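## Task

On the top of the two-door cabinet beside arm1, complete a stack of three items. Bottom to top: the wooden block with three little holes, then the short square-section timber, then the long cardboard box. Each item lies on one of its long faces, sits about centred on the item beneath it, and nothing overhangs the cabinet top's edges. Every other object must finish resting directly on the same furniture top it started on. An object from any top that sits on the floor unheld is a failure. Any object entering or going beneath furniture, even while gripped, is a failure. The stack must stand without robot support. Finish by opening the gripper and pulling the arms away.

## Robot and tools

ROBOTS. Three identical i2rt Big YAM arms, arm1, arm2 and arm3. Each has six rotary joints, a two-finger gripper and a wrist camera. With joints 1 and 6 at zero and the hand level and pointing forward, the wrist camera rides on top of the hand, looking toward the fingertips. Reach is roughly 1.0 m measured from the joint 1 axis. Joints move at different speeds, so the hand can sweep a wide, curved path between postures. The arms do not coordinate; if one stalls, the others keep going. Loose objects may occasionally get a small nudge from outside.

FRAME. One scene frame is shared by all: origin on the floor, +z up. The hand point is halfway between the fingertips; the hand's z axis runs along the fingers and the fingers open and close along its y axis. The feet poses are not printed.

execute_actions. Argument actions: a list holding a single action, or empty to just read state and images. The action is an object keyed by robot name (arm1, arm2, arm3); each value holds joints, a map from joint name to an absolute target (not an offset). Names and ranges: joint1_rad -2.879 to 2.879 (base yaw; positive is counter-clockwise seen from above; zero points the arm where its foot faces). joint2_rad 0 to 3.141 (shoulder; zero has the upper arm pointing back roughly horizontal, increasing raises it and then brings it forward). joint3_rad 0 to 3.019 (elbow; zero is fully folded, increasing opens it). joint4_rad -1.692 to 1.57 (hand pitch; positive tilts fingers up). joint5_rad -1.57 to 1.57 (hand sideways swing; positive toward the arm's right). joint6_rad -2.094 to 2.094 (hand roll; positive is clockwise viewed from behind the hand). gripper_m 0 to 0.093, fingertip gap in metres. Angles are radians. Completion tolerances: ±0.045, ±0.14, ±0.09, ±0.055, ±0.03, ±0.035 rad and ±0.003 m. All listed motions begin together and may finish at different moments. A joint or arm you omit may still be driving toward an earlier target. An unknown key or out-of-range number rejects the whole call and nothing moves. Argument cameras: list drawn from arm1_cam_wrist, arm2_cam_wrist, arm3_cam_wrist, room_a, room_b, all; omitted, null or ["all"] gives every camera, [] gives none. The pictures line lists cameras in the order of the returned images.

wait: seconds, 0 to 10. Sends nothing new and returns state and images like an empty action.

zoom_image: camera (one of the five names) and region [x0, y0, x1, y1] in pixels of that camera's latest full image, top-left origin, at most 504 by 504. Wrist images are 504x504 fisheye; room_a and room_b are 896x504.

finished_scene: scene, the integer number of the current scene. It ends the scene permanently after the last command is held and reports success. Replying with no tool call ends everything remaining.

RESULT LINES. joint_positions gives current joint values. joint_status tells how each commanded motion ended. off_target: stopped short and may still be pushing. contact_stop or time_out: the old target is dropped and the joint holds where it stopped, except a timed-out joint still pushing toward a target within 0.375, 0.375, 0.113, 0.225, 0.075, 0.3 rad (joints 1 to 6) of its position; it will move there if freed. To relieve such pushing, command the reported position. "joint command not followed", usually with a cause line, means a safety check refused that arm's joint targets (the gripper part still runs); those joints show not_followed and the arm may keep retrying them on later actions until you send passable targets. Empty calls never show this line. on_its_own lists what the robot does uncommanded; its "held at" is the held target, not the position. Joint torques are raw drive outputs per arm joint, with unit-specific offset, scale and noise; friction can fake or hide loads. If a result reports a stop, the remaining execute_actions, wait and finished_scene calls in that reply are skipped.

CAUTIONS. The arms do not yield on contact and can press very hard. Hard contact between two robots fails the run; no line reports robots touching, and the self/arm collision check can be late and ignores fingers, gripper housings and wrist cameras. Objects touching robots are fine. Avoid drops, slips, slams and heavy pushing. A target very near the current position may not move the joint. Loaded joints sag. Holding loads heats motors; a MOTOR HOT warning appears at 85 °C, and at 100 °C the arm goes limp and falls (OVER-TEMPERATURE FAULT; affected keys read limit_stop_at_motor_heat, so resend the target). Keep every object off the floor and out from inside or under furniture, and leave the stack self-supporting with the gripper open and arms withdrawn before finishing. Shorter robot motion is better.

Each tool is called after ">>>" by a JSON object that holds its "op" and its "data", one argument or row to a line.

## Session

>>> {"op": "execute_actions", "data": {
  "actions": []
}}

Scene clock: 0.00 s.
Joint torques (N m, as the arm reports them, + toward a larger angle): no reading
arm1.joint_positions: joint1_rad=-0.025 joint2_rad=+0.347 joint3_rad=+1.568 joint4_rad=-1.454 joint5_rad=-0.083 joint6_rad=+0.144 gripper_m=+0.095
arm1.joint_status: not commanded
arm1.hand: x=-1.1158 y=+0.3008 z=+1.4229 quat_wxyz=(-0.383, -0.683, -0.378, +0.493) (m; scene frame)
arm2.joint_positions: joint1_rad=+0.654 joint2_rad=+0.428 joint3_rad=+1.646 joint4_rad=-1.382 joint5_rad=+0.089 joint6_rad=-0.119 gripper_m=+0.094
arm2.joint_status: not commanded
arm2.hand: x=-0.0442 y=-0.1783 z=+1.5538 quat_wxyz=(-0.392, +0.663, -0.368, -0.521) (m; scene frame)
arm3.joint_positions: joint1_rad=+0.053 joint2_rad=+0.582 joint3_rad=+1.689 joint4_rad=-1.390 joint5_rad=+0.091 joint6_rad=+0.329 gripper_m=+0.095
arm3.joint_status: not commanded
arm3.hand: x=+1.1100 y=+0.0410 z=+1.4766 quat_wxyz=(-0.338, +0.502, -0.622, -0.496) (m; scene frame)
pictures: arm1_cam_wrist, arm2_cam_wrist, arm3_cam_wrist, room_a, room_b
Images, in order (width x height): arm1_cam_wrist 504x504, arm2_cam_wrist 504x504, arm3_cam_wrist 504x504, room_a 896x504, room_b 896x504.

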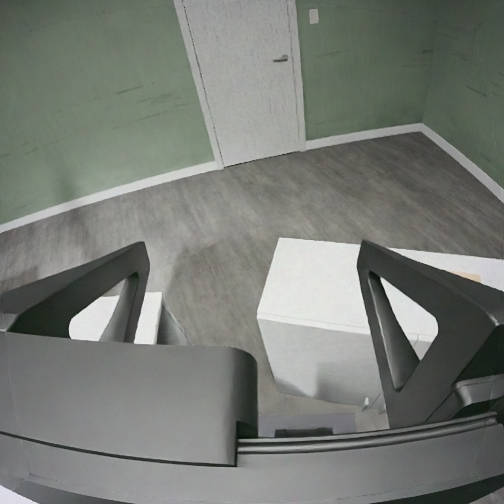

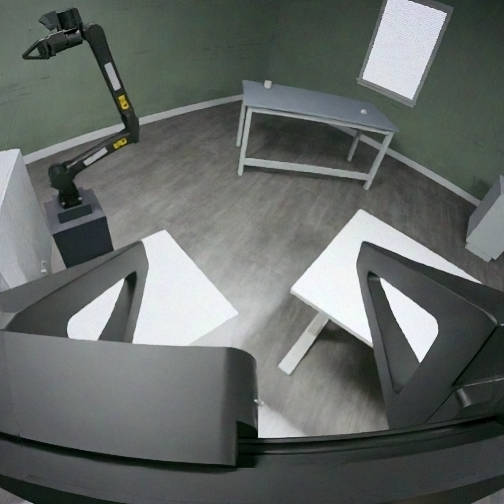

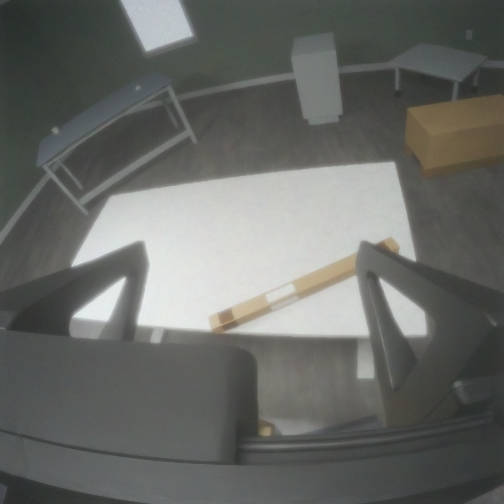

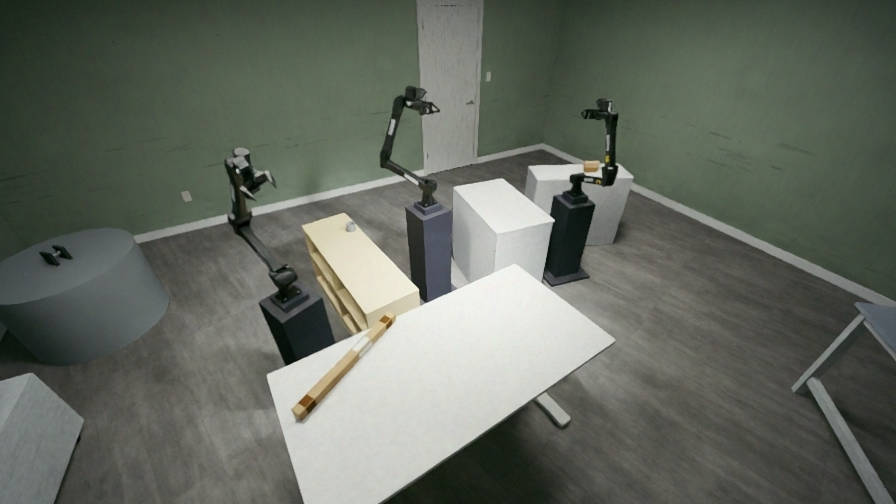

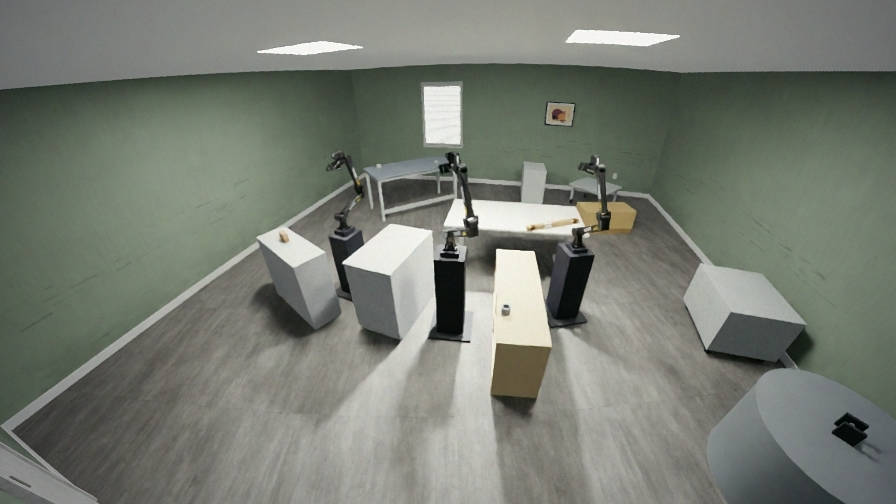

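>>> {"op": "zoom_image", "data": {
  "camera": "room_a",
  "region": [400, 60, 700, 320]
}}

>>> {"op": "zoom_image", "data": {
  "camera": "room_b",
  "region": [230, 130, 650, 420]
}}

>>> {"op": "zoom_image", "data": {
  "camera": "room_a",
  "region": [200, 120, 640, 504]
}}

Region (400, 60, 700, 320) of room_a's 896x504 image, scaled by 1.680, with more detail than that image has; it fills the top 437 rows of this view, and the rest is white.

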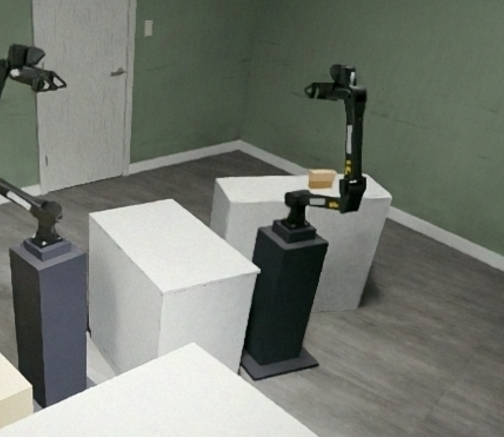

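Region (230, 130, 650, 420) of room_b's 896x504 image, scaled by 1.200, with more detail than that image has; it fills the top 348 rows of this view, and the rest is white.

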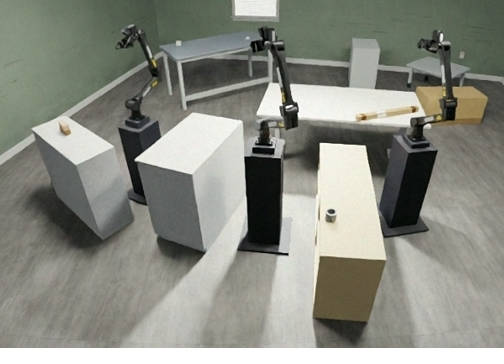

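Region (200, 120, 640, 504) of room_a's 896x504 image, scaled by 1.145, with more detail than that image has; it fills the top 440 rows of this view, and the rest is white.

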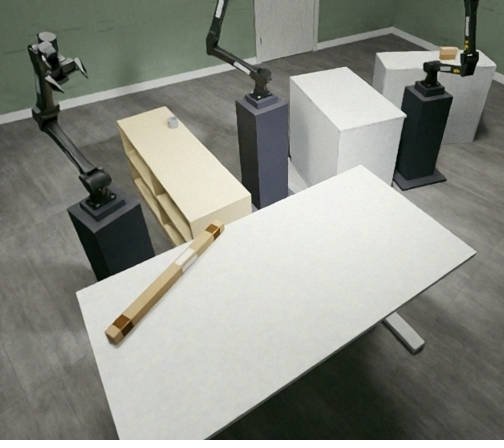

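>>> {"op": "zoom_image", "data": {
  "camera": "arm3_cam_wrist",
  "region": [180, 340, 400, 480]
}}

>>> {"op": "zoom_image", "data": {
  "camera": "arm1_cam_wrist",
  "region": [250, 200, 504, 440]
}}

>>> {"op": "zoom_image", "data": {
  "camera": "room_b",
  "region": [240, 130, 480, 340]
}}

>>> {"op": "zoom_image", "data": {
  "camera": "arm2_cam_wrist",
  "region": [200, 40, 504, 300]
}}

Region (180, 340, 400, 480) of arm3_cam_wrist's 504x504 image, scaled by 2.291, with more detail than that image has; it fills the top 321 rows of this view, and the rest is white.

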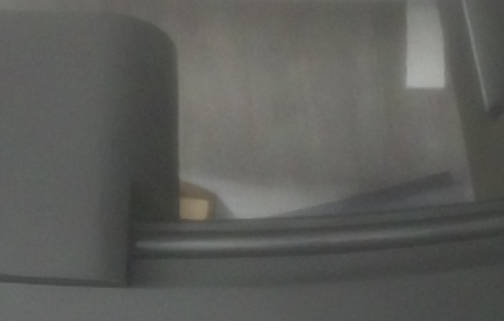

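Region (250, 200, 504, 440) of arm1_cam_wrist's 504x504 image, scaled by 1.984, with more detail than that image has.

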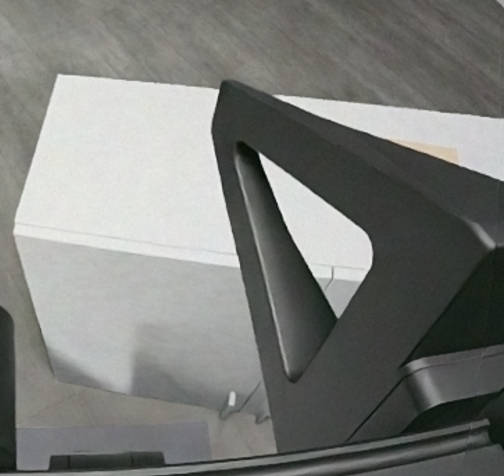

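Region (240, 130, 480, 340) of room_b's 896x504 image, scaled by 2.100, with more detail than that image has; it fills the top 441 rows of this view, and the rest is white.

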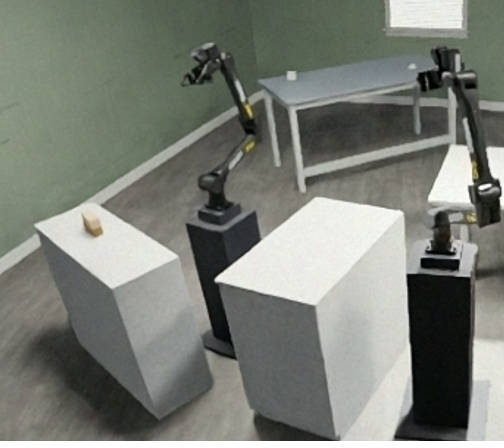

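Region (200, 40, 504, 300) of arm2_cam_wrist's 504x504 image, scaled by 1.658, with more detail than that image has; it fills the top 431 rows of this view, and the rest is white.

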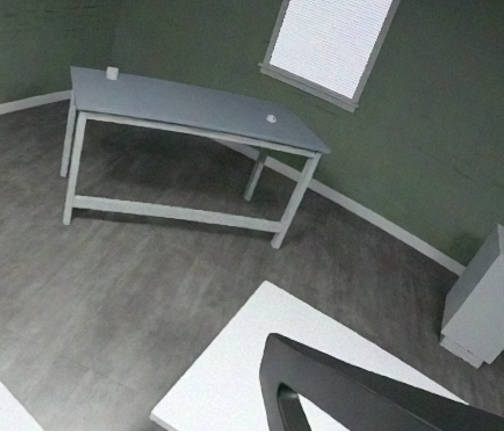

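>>> {"op": "zoom_image", "data": {
  "camera": "room_a",
  "region": [540, 140, 660, 220]
}}

>>> {"op": "zoom_image", "data": {
  "camera": "room_b",
  "region": [250, 210, 350, 290]
}}

>>> {"op": "zoom_image", "data": {
  "camera": "room_b",
  "region": [420, 150, 660, 340]
}}

>>> {"op": "zoom_image", "data": {
  "camera": "room_a",
  "region": [220, 180, 460, 440]
}}

Region (540, 140, 660, 220) of room_a's 896x504 image, scaled by 4.200, with more detail than that image has.

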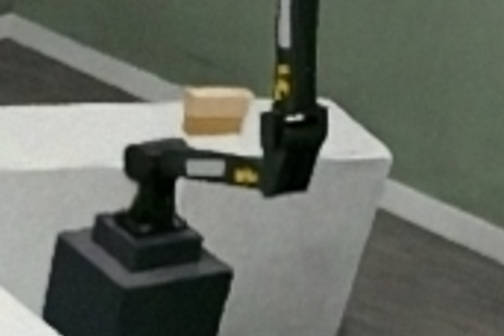

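Region (250, 210, 350, 290) of room_b's 896x504 image, scaled by 5.040, with more detail than that image has; it fills the top 403 rows of this view, and the rest is white.

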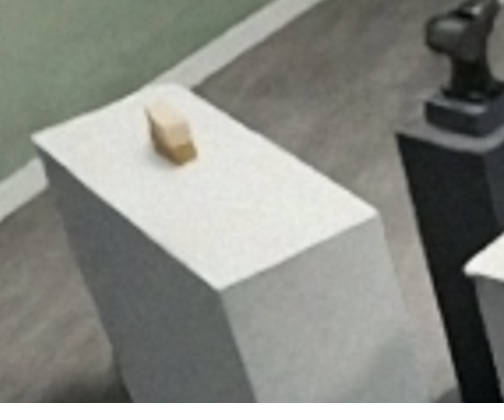

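Region (420, 150, 660, 340) of room_b's 896x504 image, scaled by 2.100, with more detail than that image has; it fills the top 399 rows of this view, and the rest is white.

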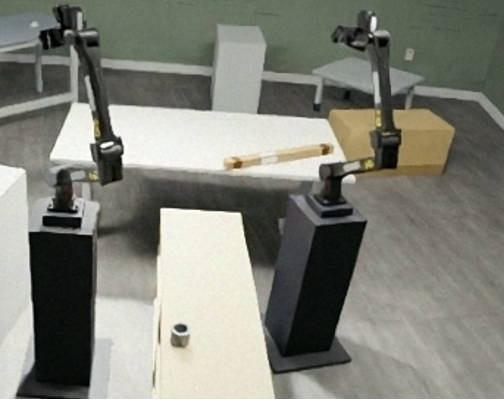

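Region (220, 180, 460, 440) of room_a's 896x504 image, scaled by 1.938, with more detail than that image has; it fills the left 465 columns of this view, and the rest is white.

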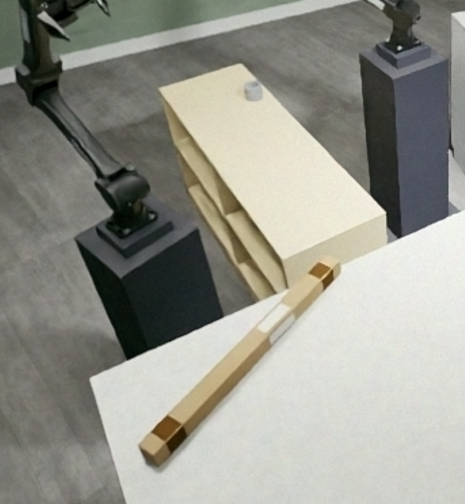

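>>> {"op": "execute_actions", "data": {
  "actions": [
    {"arm1":{"joints":{"joint1_rad":-0.9}},"arm2":{"joints":{"joint4_rad":-0.6}},"arm3":{"joints":{"joint3_rad":1.2}}}
  ]
}}

Scene clock: 4.70 s.
Joint torques (N m, as the arm reports them, + toward a larger angle): arm1=[-0.73 10.13  5.79  2.71 -0.1  -0.1 ] | arm2=[-1.88  8.08  4.63  2.34  0.06 -0.03] | arm3=[-0.77  0.98 10.3   1.7   0.07 -0.04]
arm1.joint_positions: joint1_rad=-0.895 joint2_rad=+0.347 joint3_rad=+1.568 joint4_rad=-1.454 joint5_rad=-0.083 joint6_rad=+0.144 gripper_m=+0.095
arm1.joint_status: all done
arm1.hand: x=-1.1547 y=+0.3331 z=+1.4231 quat_wxyz=(-0.144, -0.778, -0.051, +0.609) (m; scene frame)
arm2.joint_positions: joint1_rad=+0.654 joint2_rad=+0.428 joint3_rad=+1.646 joint4_rad=-0.618 joint5_rad=+0.089 joint6_rad=-0.119 gripper_m=+0.094
arm2.joint_status: all done
arm2.hand: x=-0.0247 y=-0.2151 z=+1.7320 quat_wxyz=(-0.511, +0.393, -0.242, -0.725) (m; scene frame)
arm3.joint_positions: joint1_rad=+0.053 joint2_rad=+0.587 joint3_rad=+1.196 joint4_rad=-1.390 joint5_rad=+0.091 joint6_rad=+0.329 gripper_m=+0.095
arm3.joint_status: all done
arm3.hand: x=+1.0976 y=+0.1221 z=+1.2506 quat_wxyz=(-0.234, +0.589, -0.710, -0.307) (m; scene frame)
pictures: arm1_cam_wrist, arm2_cam_wrist, arm3_cam_wrist, room_a, room_b
Images, in order (width x height): arm1_cam_wrist 504x504, arm2_cam_wrist 504x504, arm3_cam_wrist 504x504, room_a 896x504, room_b 896x504.

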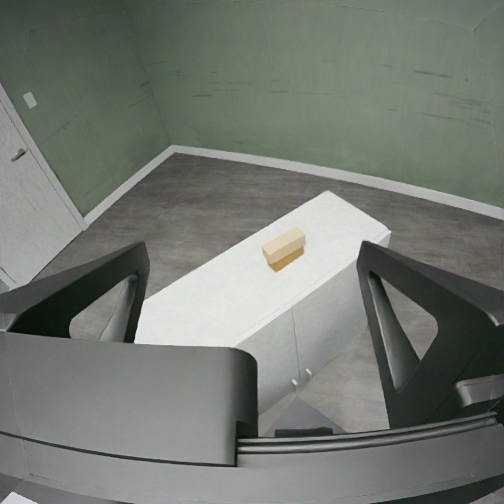

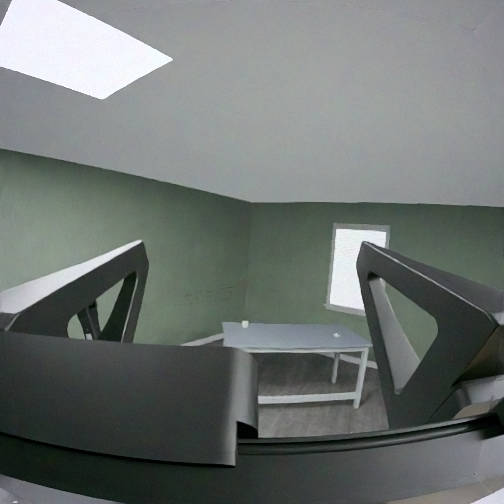

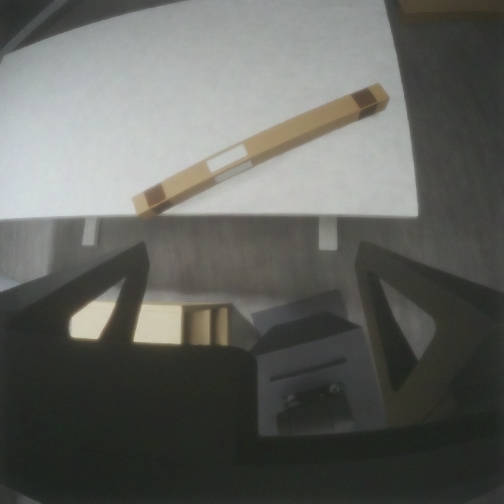

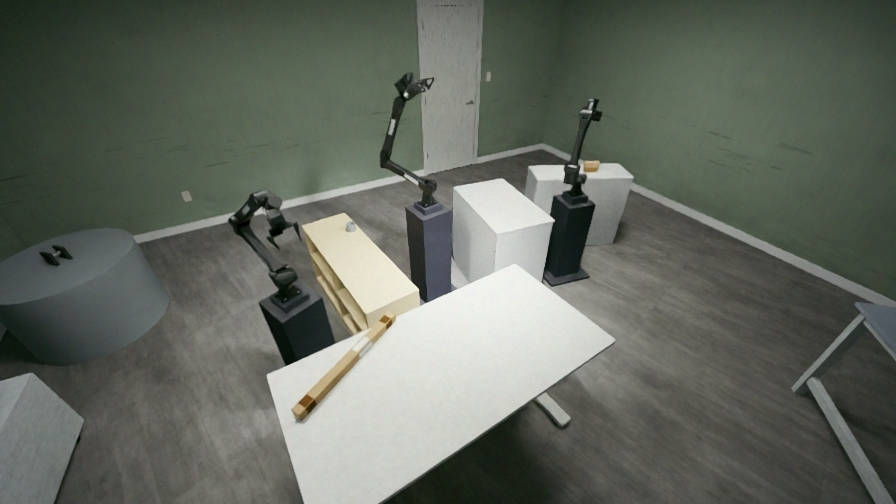

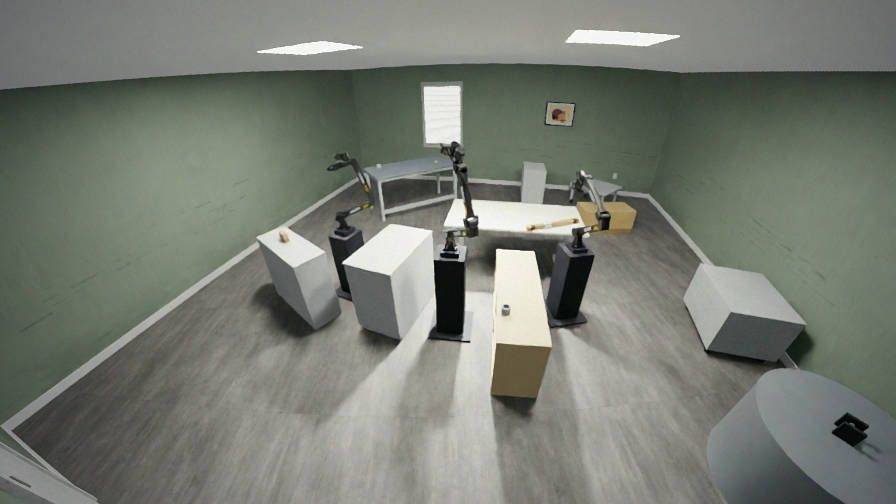

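>>> {"op": "zoom_image", "data": {
  "camera": "arm1_cam_wrist",
  "region": [240, 200, 340, 290]
}}

Region (240, 200, 340, 290) of arm1_cam_wrist's 504x504 image, scaled by 5.040, with more detail than that image has; it fills the top 454 rows of this view, and the rest is white.

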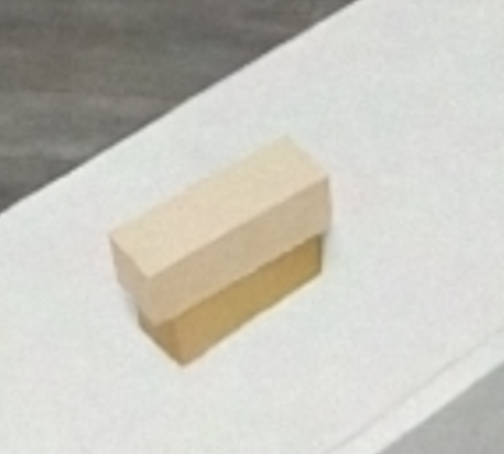

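>>> {"op": "execute_actions", "data": {
  "actions": [
    {"arm1":{"joints":{"joint2_rad":0.9}},"arm2":{"joints":{"joint1_rad":-0.5,"joint4_rad":-1.382}},"arm3":{"joints":{"joint1_rad":0.8}}}
  ]
}}

Scene clock: 8.20 s.
Joint torques (N m, as the arm reports them, + toward a larger angle): arm1=[-0.68 -0.31  9.77  2.35 -0.12 -0.09] | arm2=[-2.46  7.69  5.1   1.57  0.06 -0.05] | arm3=[-0.27  0.91 10.14  1.69  0.07 -0.04]
arm1.joint_positions: joint1_rad=-0.895 joint2_rad=+0.895 joint3_rad=+1.565 joint4_rad=-1.454 joint5_rad=-0.083 joint6_rad=+0.144 gripper_m=+0.095
arm1.joint_status: all done
arm1.hand: x=-1.4027 y=+0.2792 z=+1.3336 quat_wxyz=(-0.108, -0.919, -0.047, +0.376) (m; scene frame)
arm2.joint_positions: joint1_rad=-0.494 joint2_rad=+0.428 joint3_rad=+1.646 joint4_rad=-1.370 joint5_rad=+0.089 joint6_rad=-0.119 gripper_m=+0.094
arm2.joint_status: all done
arm2.hand: x=+0.0414 y=-0.2005 z=+1.5564 quat_wxyz=(-0.613, +0.351, -0.669, -0.231) (m; scene frame)
arm3.joint_positions: joint1_rad=+0.794 joint2_rad=+0.587 joint3_rad=+1.196 joint4_rad=-1.390 joint5_rad=+0.091 joint6_rad=+0.329 gripper_m=+0.095
arm3.joint_status: all done
arm3.hand: x=+0.9485 y=+0.0447 z=+1.2493 quat_wxyz=(-0.105, +0.807, -0.450, -0.369) (m; scene frame)
pictures: arm1_cam_wrist, arm2_cam_wrist, arm3_cam_wrist, room_a, room_b
Images, in order (width x height): arm1_cam_wrist 504x504, arm2_cam_wrist 504x504, arm3_cam_wrist 504x504, room_a 896x504, room_b 896x504.

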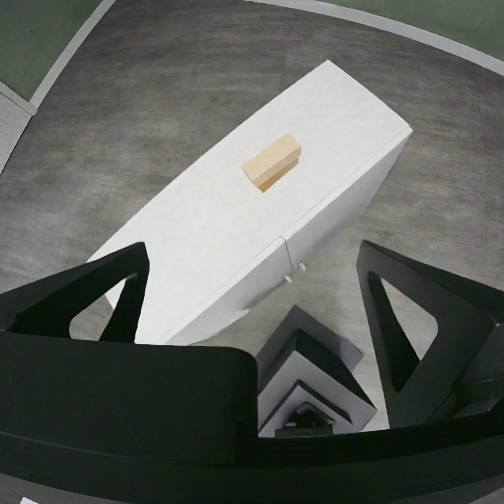

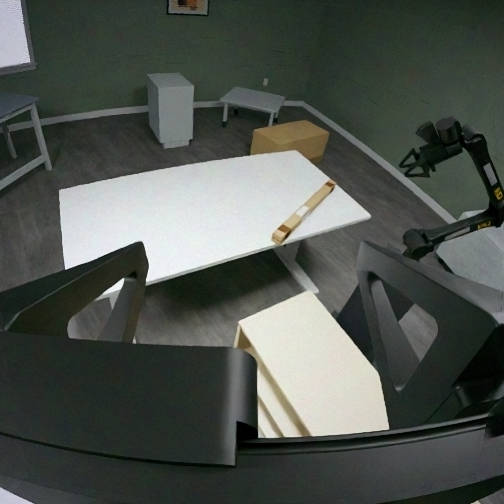

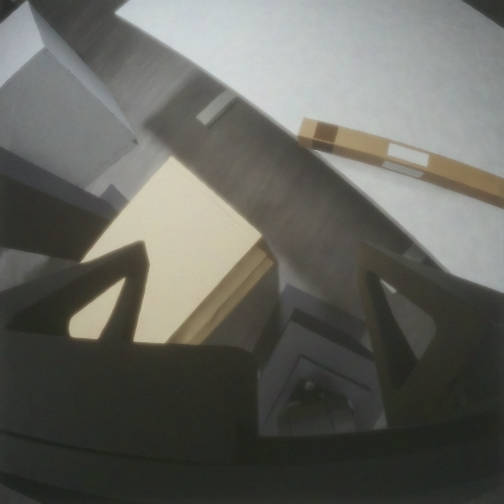

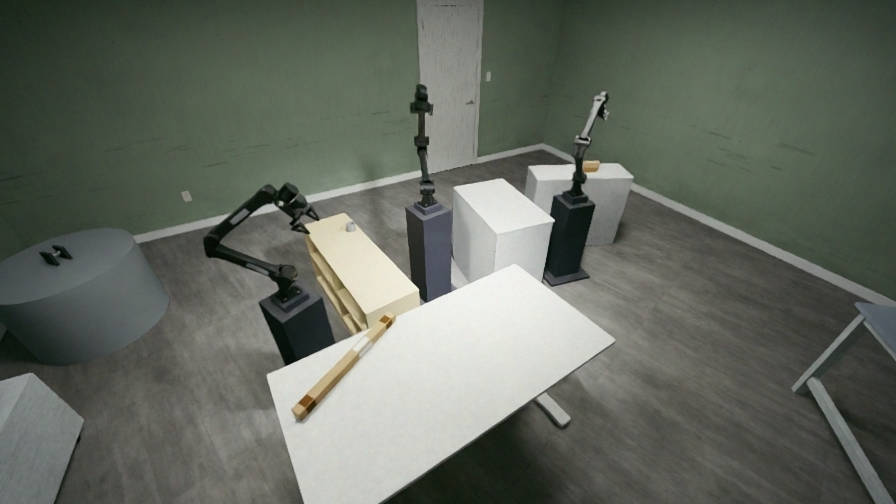

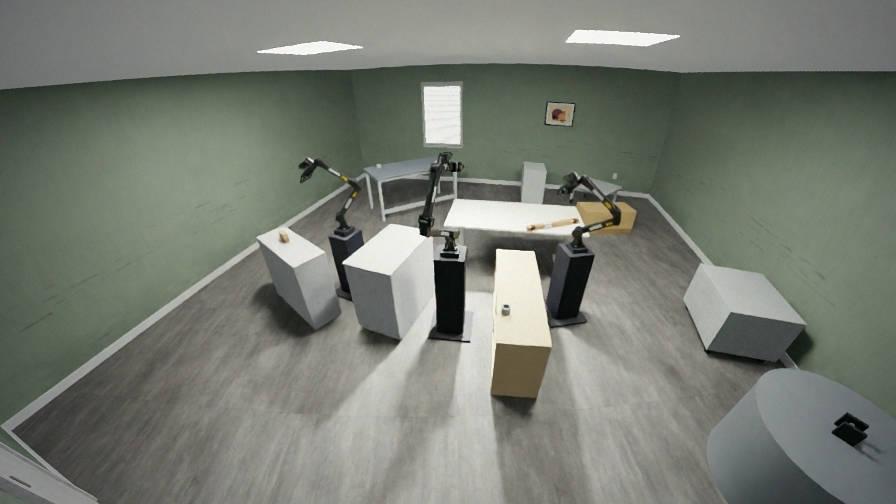

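>>> {"op": "zoom_image", "data": {
  "camera": "arm1_cam_wrist",
  "region": [220, 110, 330, 210]
}}

>>> {"op": "zoom_image", "data": {
  "camera": "arm1_cam_wrist",
  "region": [60, 30, 440, 360]
}}

Region (220, 110, 330, 210) of arm1_cam_wrist's 504x504 image, scaled by 4.582, with more detail than that image has; it fills the top 458 rows of this view, and the rest is white.

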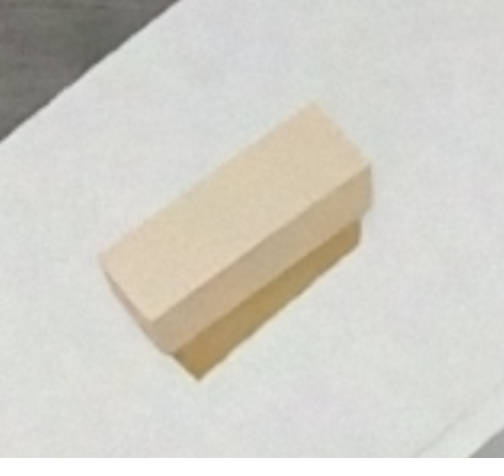

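Region (60, 30, 440, 360) of arm1_cam_wrist's 504x504 image, scaled by 1.326, with more detail than that image has; it fills the top 438 rows of this view, and the rest is white.

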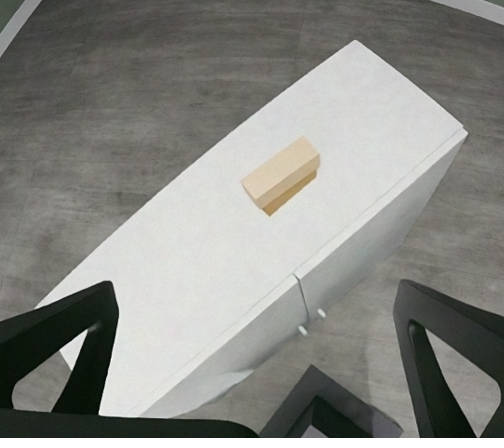

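>>> {"op": "zoom_image", "data": {
  "camera": "arm2_cam_wrist",
  "region": [380, 100, 504, 260]
}}

>>> {"op": "zoom_image", "data": {
  "camera": "arm2_cam_wrist",
  "region": [240, 150, 390, 270]
}}

>>> {"op": "zoom_image", "data": {
  "camera": "arm3_cam_wrist",
  "region": [260, 80, 504, 260]
}}

Region (380, 100, 504, 260) of arm2_cam_wrist's 504x504 image, scaled by 3.150, with more detail than that image has; it fills the left 391 columns of this view, and the rest is white.

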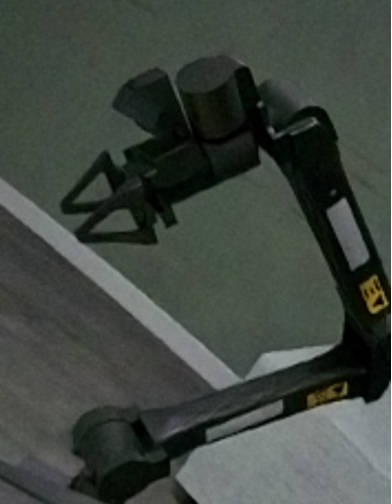

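Region (240, 150, 390, 270) of arm2_cam_wrist's 504x504 image, scaled by 3.360, with more detail than that image has; it fills the top 403 rows of this view, and the rest is white.

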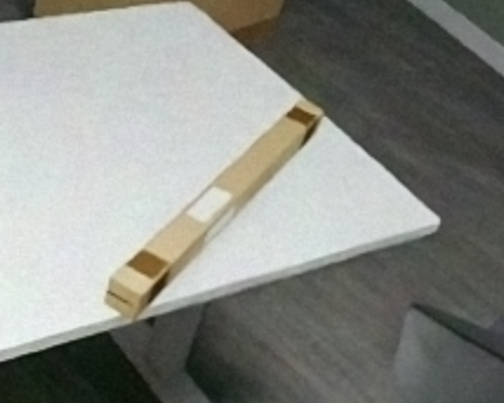

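Region (260, 80, 504, 260) of arm3_cam_wrist's 504x504 image, scaled by 2.066, with more detail than that image has; it fills the top 372 rows of this view, and the rest is white.

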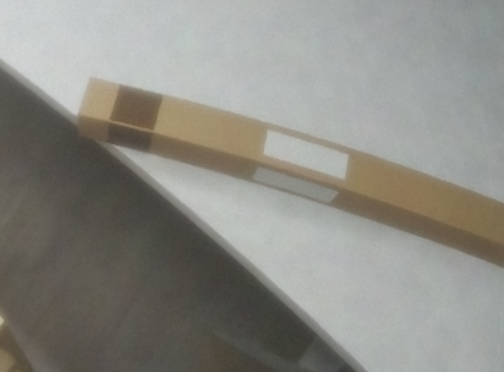

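>>> {"op": "execute_actions", "data": {
  "actions": [
    {"arm1":{"joints":{"joint1_rad":1.2,"joint2_rad":1.0,"joint3_rad":1.3,"joint4_rad":-1.4,"joint5_rad":0,"joint6_rad":0}},"arm2":{"joints":{"joint1_rad":-1.43,"joint2_rad":1.0,"joint3_rad":1.3,"joint4_rad":-1.4,"joint5_rad":0,"joint6_rad":0}},"arm3":{"joints":{"joint1_rad":-0.166,"joint2_rad":1.866,"joint3_rad":1.716,"joint4_rad":-1.421,"joint5_rad":0,"joint6_rad":1.24}}}
  ]
}}

Scene clock: 26.37 s.
Joint torques (N m, as the arm reports them, + toward a larger angle): arm1=[-0.16 -5.   10.75  1.88 -0.04 -0.21] | arm2=[-2.32 -5.49  9.38  0.76  0.06  0.08] | arm3=[ -0.38 -18.01  11.75  -0.41   0.12   0.12]
arm1.joint_positions: joint1_rad=+1.197 joint2_rad=+1.011 joint3_rad=+1.287 joint4_rad=-1.408 joint5_rad=-0.001 joint6_rad=+0.016 gripper_m=+0.095
arm1.joint_status: all done
arm1.hand: x=-0.8692 y=+0.0970 z=+1.1649 quat_wxyz=(-0.196, -0.402, -0.890, +0.092) (m; scene frame)
arm2.joint_positions: joint1_rad=-1.426 joint2_rad=+1.001 joint3_rad=+1.282 joint4_rad=-1.389 joint5_rad=-0.001 joint6_rad=-0.013 gripper_m=+0.094
arm2.joint_status: all done
arm2.hand: x=+0.3319 y=-0.2515 z=+1.2567 quat_wxyz=(-0.229, +0.005, -0.973, -0.006) (m; scene frame)
arm3.joint_positions: joint1_rad=-0.173 joint2_rad=+1.869 joint3_rad=+1.698 joint4_rad=-1.408 joint5_rad=-0.001 joint6_rad=+1.228 gripper_m=+0.095
arm3.joint_status: all done
arm3.hand: x=+1.1539 y=+0.4629 z=+0.9700 quat_wxyz=(-0.004, +0.146, -0.989, +0.005) (m; scene frame)
pictures: arm1_cam_wrist, arm2_cam_wrist, arm3_cam_wrist, room_a, room_b
Images, in order (width x height): arm1_cam_wrist 504x504, arm2_cam_wrist 504x504, arm3_cam_wrist 504x504, room_a 896x504, room_b 896x504.

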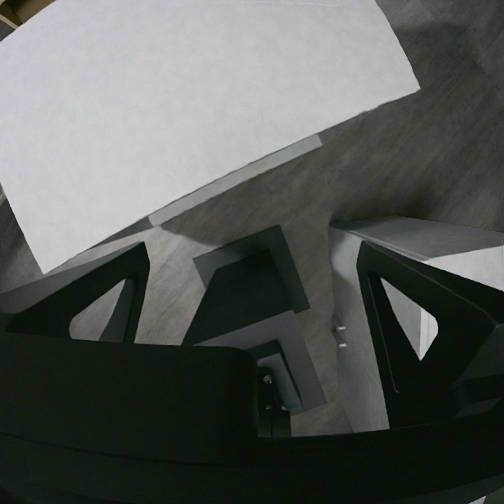

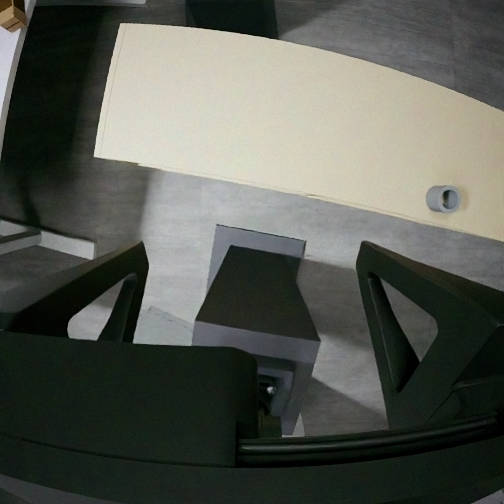

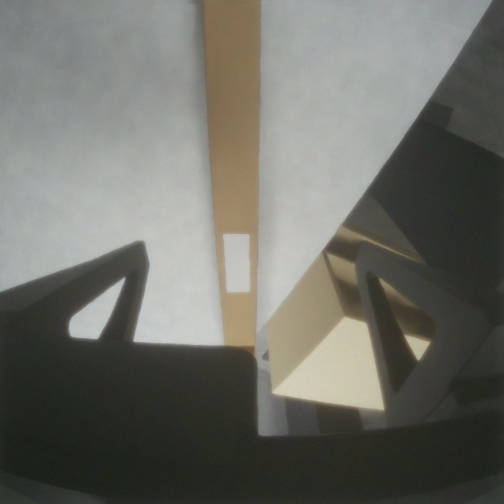

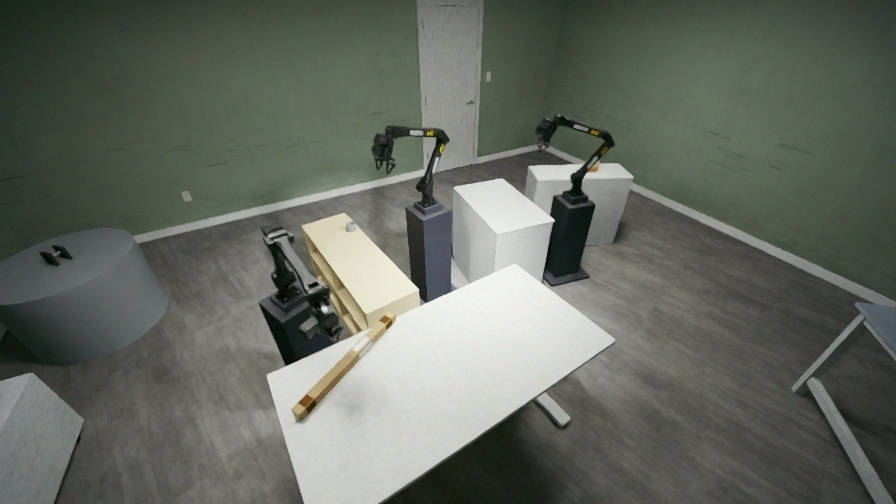

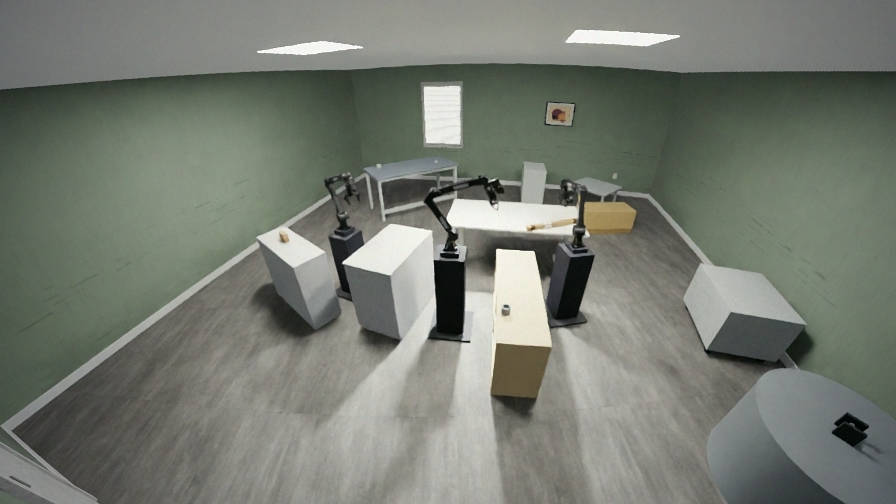

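>>> {"op": "execute_actions", "data": {
  "actions": [
    {"arm3":{"joints":{"joint1_rad":-0.049,"joint2_rad":1.98,"joint3_rad":1.46,"joint4_rad":-1.04,"joint5_rad":0,"joint6_rad":1.365}}}
  ],
  "cameras": ["arm3_cam_wrist","room_a","room_b"]
}}

Scene clock: 30.67 s.
Joint torques (N m, as the arm reports them, + toward a larger angle): arm1=[-0.18 -5.12 10.76  1.86 -0.04 -0.21] | arm2=[-2.28 -5.64  9.35  0.65  0.09  0.07] | arm3=[ -1.57 -18.83  10.13   0.74   0.12   0.16]
arm1.joint_positions: joint1_rad=+1.197 joint2_rad=+1.011 joint3_rad=+1.287 joint4_rad=-1.408 joint5_rad=-0.001 joint6_rad=+0.016 gripper_m=+0.095
arm1.joint_status: not commanded
arm1.hand: x=-0.8692 y=+0.0970 z=+1.1649 quat_wxyz=(-0.196, -0.402, -0.890, +0.092) (m; scene frame)
arm2.joint_positions: joint1_rad=-1.426 joint2_rad=+1.001 joint3_rad=+1.282 joint4_rad=-1.389 joint5_rad=-0.001 joint6_rad=-0.013 gripper_m=+0.094
arm2.joint_status: not commanded
arm2.hand: x=+0.3319 y=-0.2515 z=+1.2567 quat_wxyz=(-0.229, +0.005, -0.973, -0.006) (m; scene frame)
arm3.joint_positions: joint1_rad=-0.044 joint2_rad=+1.988 joint3_rad=+1.444 joint4_rad=-1.058 joint5_rad=-0.001 joint6_rad=+1.353 gripper_m=+0.095
arm3.joint_status: all done
arm3.hand: x=+1.0825 y=+0.4456 z=+0.8127 quat_wxyz=(-0.003, +0.148, -0.989, +0.017) (m; scene frame)
pictures: arm3_cam_wrist, room_a, room_b
Images, in order (width x height): arm3_cam_wrist 504x504, room_a 896x504, room_b 896x504.

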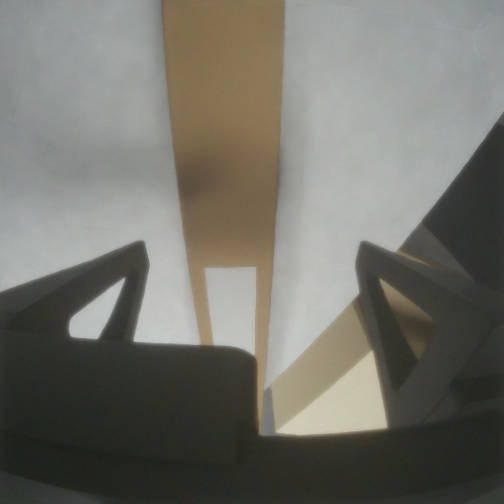

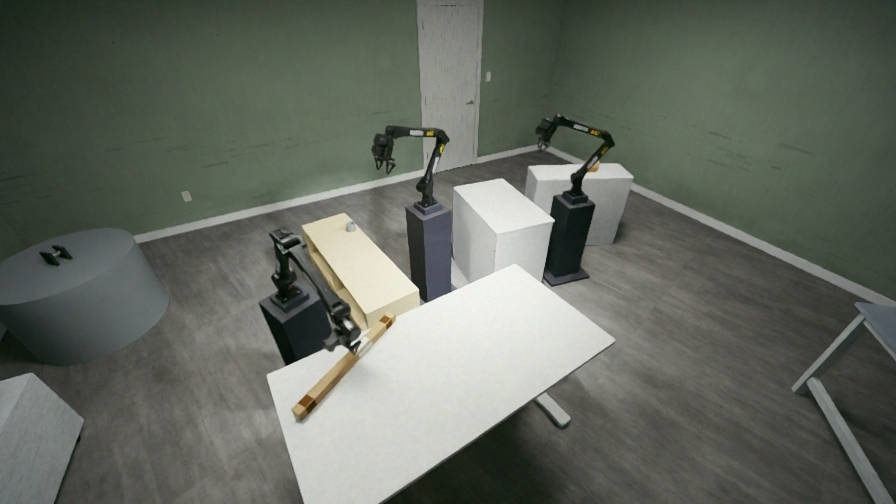

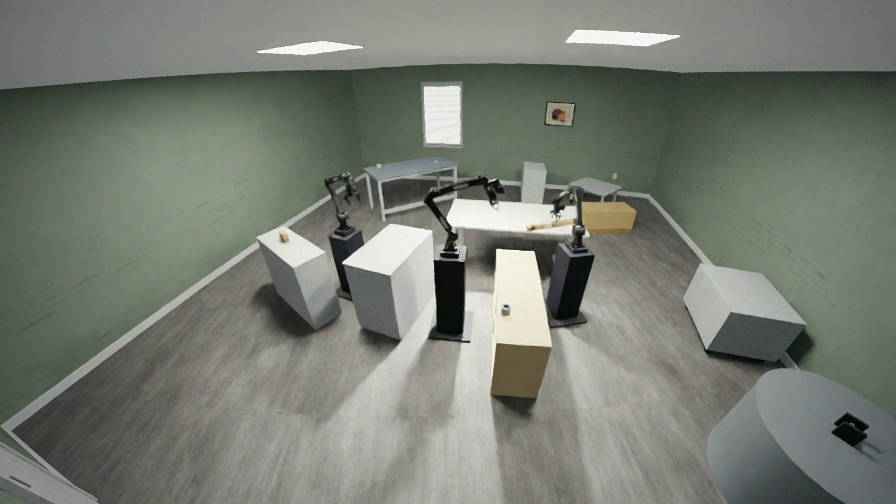

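>>> {"op": "execute_actions", "data": {
  "actions": [
    {"arm3":{"joints":{"joint2_rad":2.083,"joint3_rad":1.411,"joint4_rad":-0.86}}}
  ],
  "cameras": ["arm3_cam_wrist","room_a"]
}}

Scene clock: 33.07 s.
Joint torques (N m, as the arm reports them, + toward a larger angle): arm1=[-0.18 -5.11 10.75  1.87 -0.03 -0.21] | arm2=[-2.09 -5.23  9.33  0.74  0.06  0.08] | arm3=[ -1.27 -17.64   8.45   0.86   0.12   0.11]
arm1.joint_positions: joint1_rad=+1.197 joint2_rad=+1.011 joint3_rad=+1.287 joint4_rad=-1.408 joint5_rad=-0.001 joint6_rad=+0.016 gripper_m=+0.095
arm1.joint_status: not commanded
arm1.hand: x=-0.8692 y=+0.0970 z=+1.1649 quat_wxyz=(-0.196, -0.402, -0.890, +0.092) (m; scene frame)
arm2.joint_positions: joint1_rad=-1.426 joint2_rad=+1.001 joint3_rad=+1.282 joint4_rad=-1.389 joint5_rad=-0.001 joint6_rad=-0.013 gripper_m=+0.094
arm2.joint_status: not commanded
arm2.hand: x=+0.3319 y=-0.2515 z=+1.2567 quat_wxyz=(-0.229, +0.005, -0.973, -0.006) (m; scene frame)
arm3.joint_positions: joint1_rad=-0.044 joint2_rad=+2.072 joint3_rad=+1.407 joint4_rad=-0.878 joint5_rad=-0.001 joint6_rad=+1.354 gripper_m=+0.095
arm3.joint_status: all done
arm3.hand: x=+1.0819 y=+0.4599 z=+0.7560 quat_wxyz=(-0.005, +0.148, -0.989, -0.013) (m; scene frame)
pictures: arm3_cam_wrist, room_a
Images, in order (width x height): arm3_cam_wrist 504x504, room_a 896x504.

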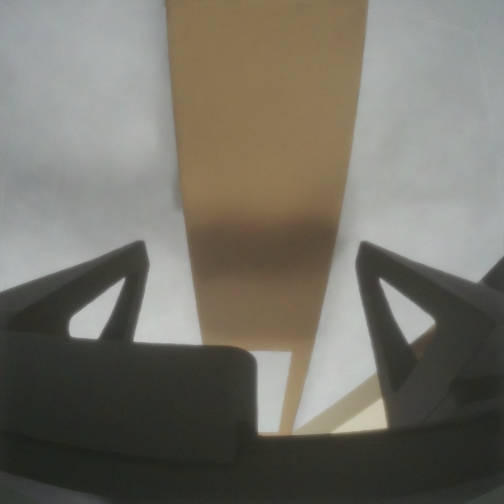

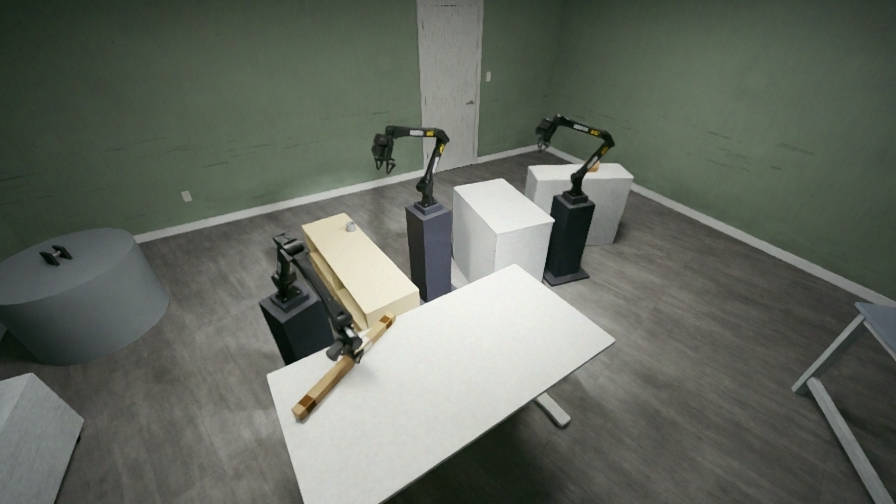

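>>> {"op": "execute_actions", "data": {
  "actions": [
    {"arm3":{"joints":{"joint2_rad":2.11,"joint4_rad":-0.835}}}
  ],
  "cameras": ["arm3_cam_wrist"]
}}

Scene clock: 34.23 s.
Joint torques (N m, as the arm reports them, + toward a larger angle): arm1=[-0.18 -5.14 10.76  1.87 -0.04 -0.21] | arm2=[-2.25 -5.46  9.45  0.72  0.08  0.09] | arm3=[ -1.27 -16.22   8.29   0.97   0.12   0.11]
arm1.joint_positions: joint1_rad=+1.197 joint2_rad=+1.011 joint3_rad=+1.287 joint4_rad=-1.408 joint5_rad=-0.001 joint6_rad=+0.016 gripper_m=+0.095
arm1.joint_status: not commanded
arm1.hand: x=-0.8692 y=+0.0970 z=+1.1649 quat_wxyz=(-0.196, -0.402, -0.890, +0.092) (m; scene frame)
arm2.joint_positions: joint1_rad=-1.426 joint2_rad=+1.001 joint3_rad=+1.282 joint4_rad=-1.389 joint5_rad=-0.001 joint6_rad=-0.013 gripper_m=+0.094
arm2.joint_status: not commanded
arm2.hand: x=+0.3319 y=-0.2515 z=+1.2567 quat_wxyz=(-0.229, +0.005, -0.973, -0.006) (m; scene frame)
arm3.joint_positions: joint1_rad=-0.044 joint2_rad=+2.078 joint3_rad=+1.407 joint4_rad=-0.854 joint5_rad=-0.001 joint6_rad=+1.354 gripper_m=+0.095
arm3.joint_status: all done
arm3.hand: x=+1.0815 y=+0.4647 z=+0.7526 quat_wxyz=(-0.006, +0.148, -0.989, -0.022) (m; scene frame)
pictures: arm3_cam_wrist
Images, in order (width x height): arm3_cam_wrist 504x504.

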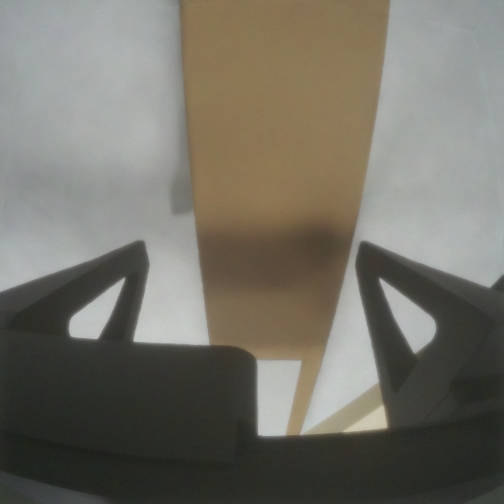

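>>> {"op": "execute_actions", "data": {
  "actions": [
    {"arm3":{"joints":{"joint2_rad":2.135,"joint4_rad":-0.9}}}
  ],
  "cameras": ["arm3_cam_wrist"]
}}

Scene clock: 35.43 s.
Joint torques (N m, as the arm reports them, + toward a larger angle): arm1=[-0.2  -5.1  10.75  1.87 -0.04 -0.21] | arm2=[-2.05 -5.47  9.39  0.67  0.08  0.07] | arm3=[ -1.28 -16.18   8.06  -0.52   0.12   0.12]
arm1.joint_positions: joint1_rad=+1.197 joint2_rad=+1.011 joint3_rad=+1.287 joint4_rad=-1.408 joint5_rad=-0.001 joint6_rad=+0.016 gripper_m=+0.095
arm1.joint_status: not commanded
arm1.hand: x=-0.8692 y=+0.0970 z=+1.1649 quat_wxyz=(-0.196, -0.402, -0.890, +0.092) (m; scene frame)
arm2.joint_positions: joint1_rad=-1.426 joint2_rad=+1.001 joint3_rad=+1.282 joint4_rad=-1.389 joint5_rad=-0.001 joint6_rad=-0.013 gripper_m=+0.094
arm2.joint_status: not commanded
arm2.hand: x=+0.3319 y=-0.2515 z=+1.2567 quat_wxyz=(-0.229, +0.005, -0.973, -0.006) (m; scene frame)
arm3.joint_positions: joint1_rad=-0.044 joint2_rad=+2.110 joint3_rad=+1.407 joint4_rad=-0.884 joint5_rad=-0.001 joint6_rad=+1.354 gripper_m=+0.095
arm3.joint_status: all done
arm3.hand: x=+1.0828 y=+0.4511 z=+0.7350 quat_wxyz=(-0.004, +0.148, -0.989, +0.009) (m; scene frame)
pictures: arm3_cam_wrist
Images, in order (width x height): arm3_cam_wrist 504x504.

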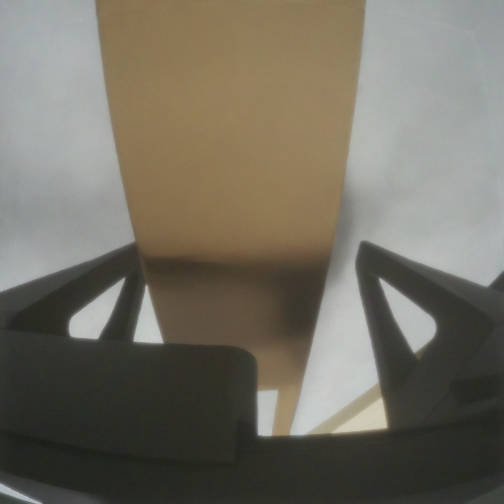

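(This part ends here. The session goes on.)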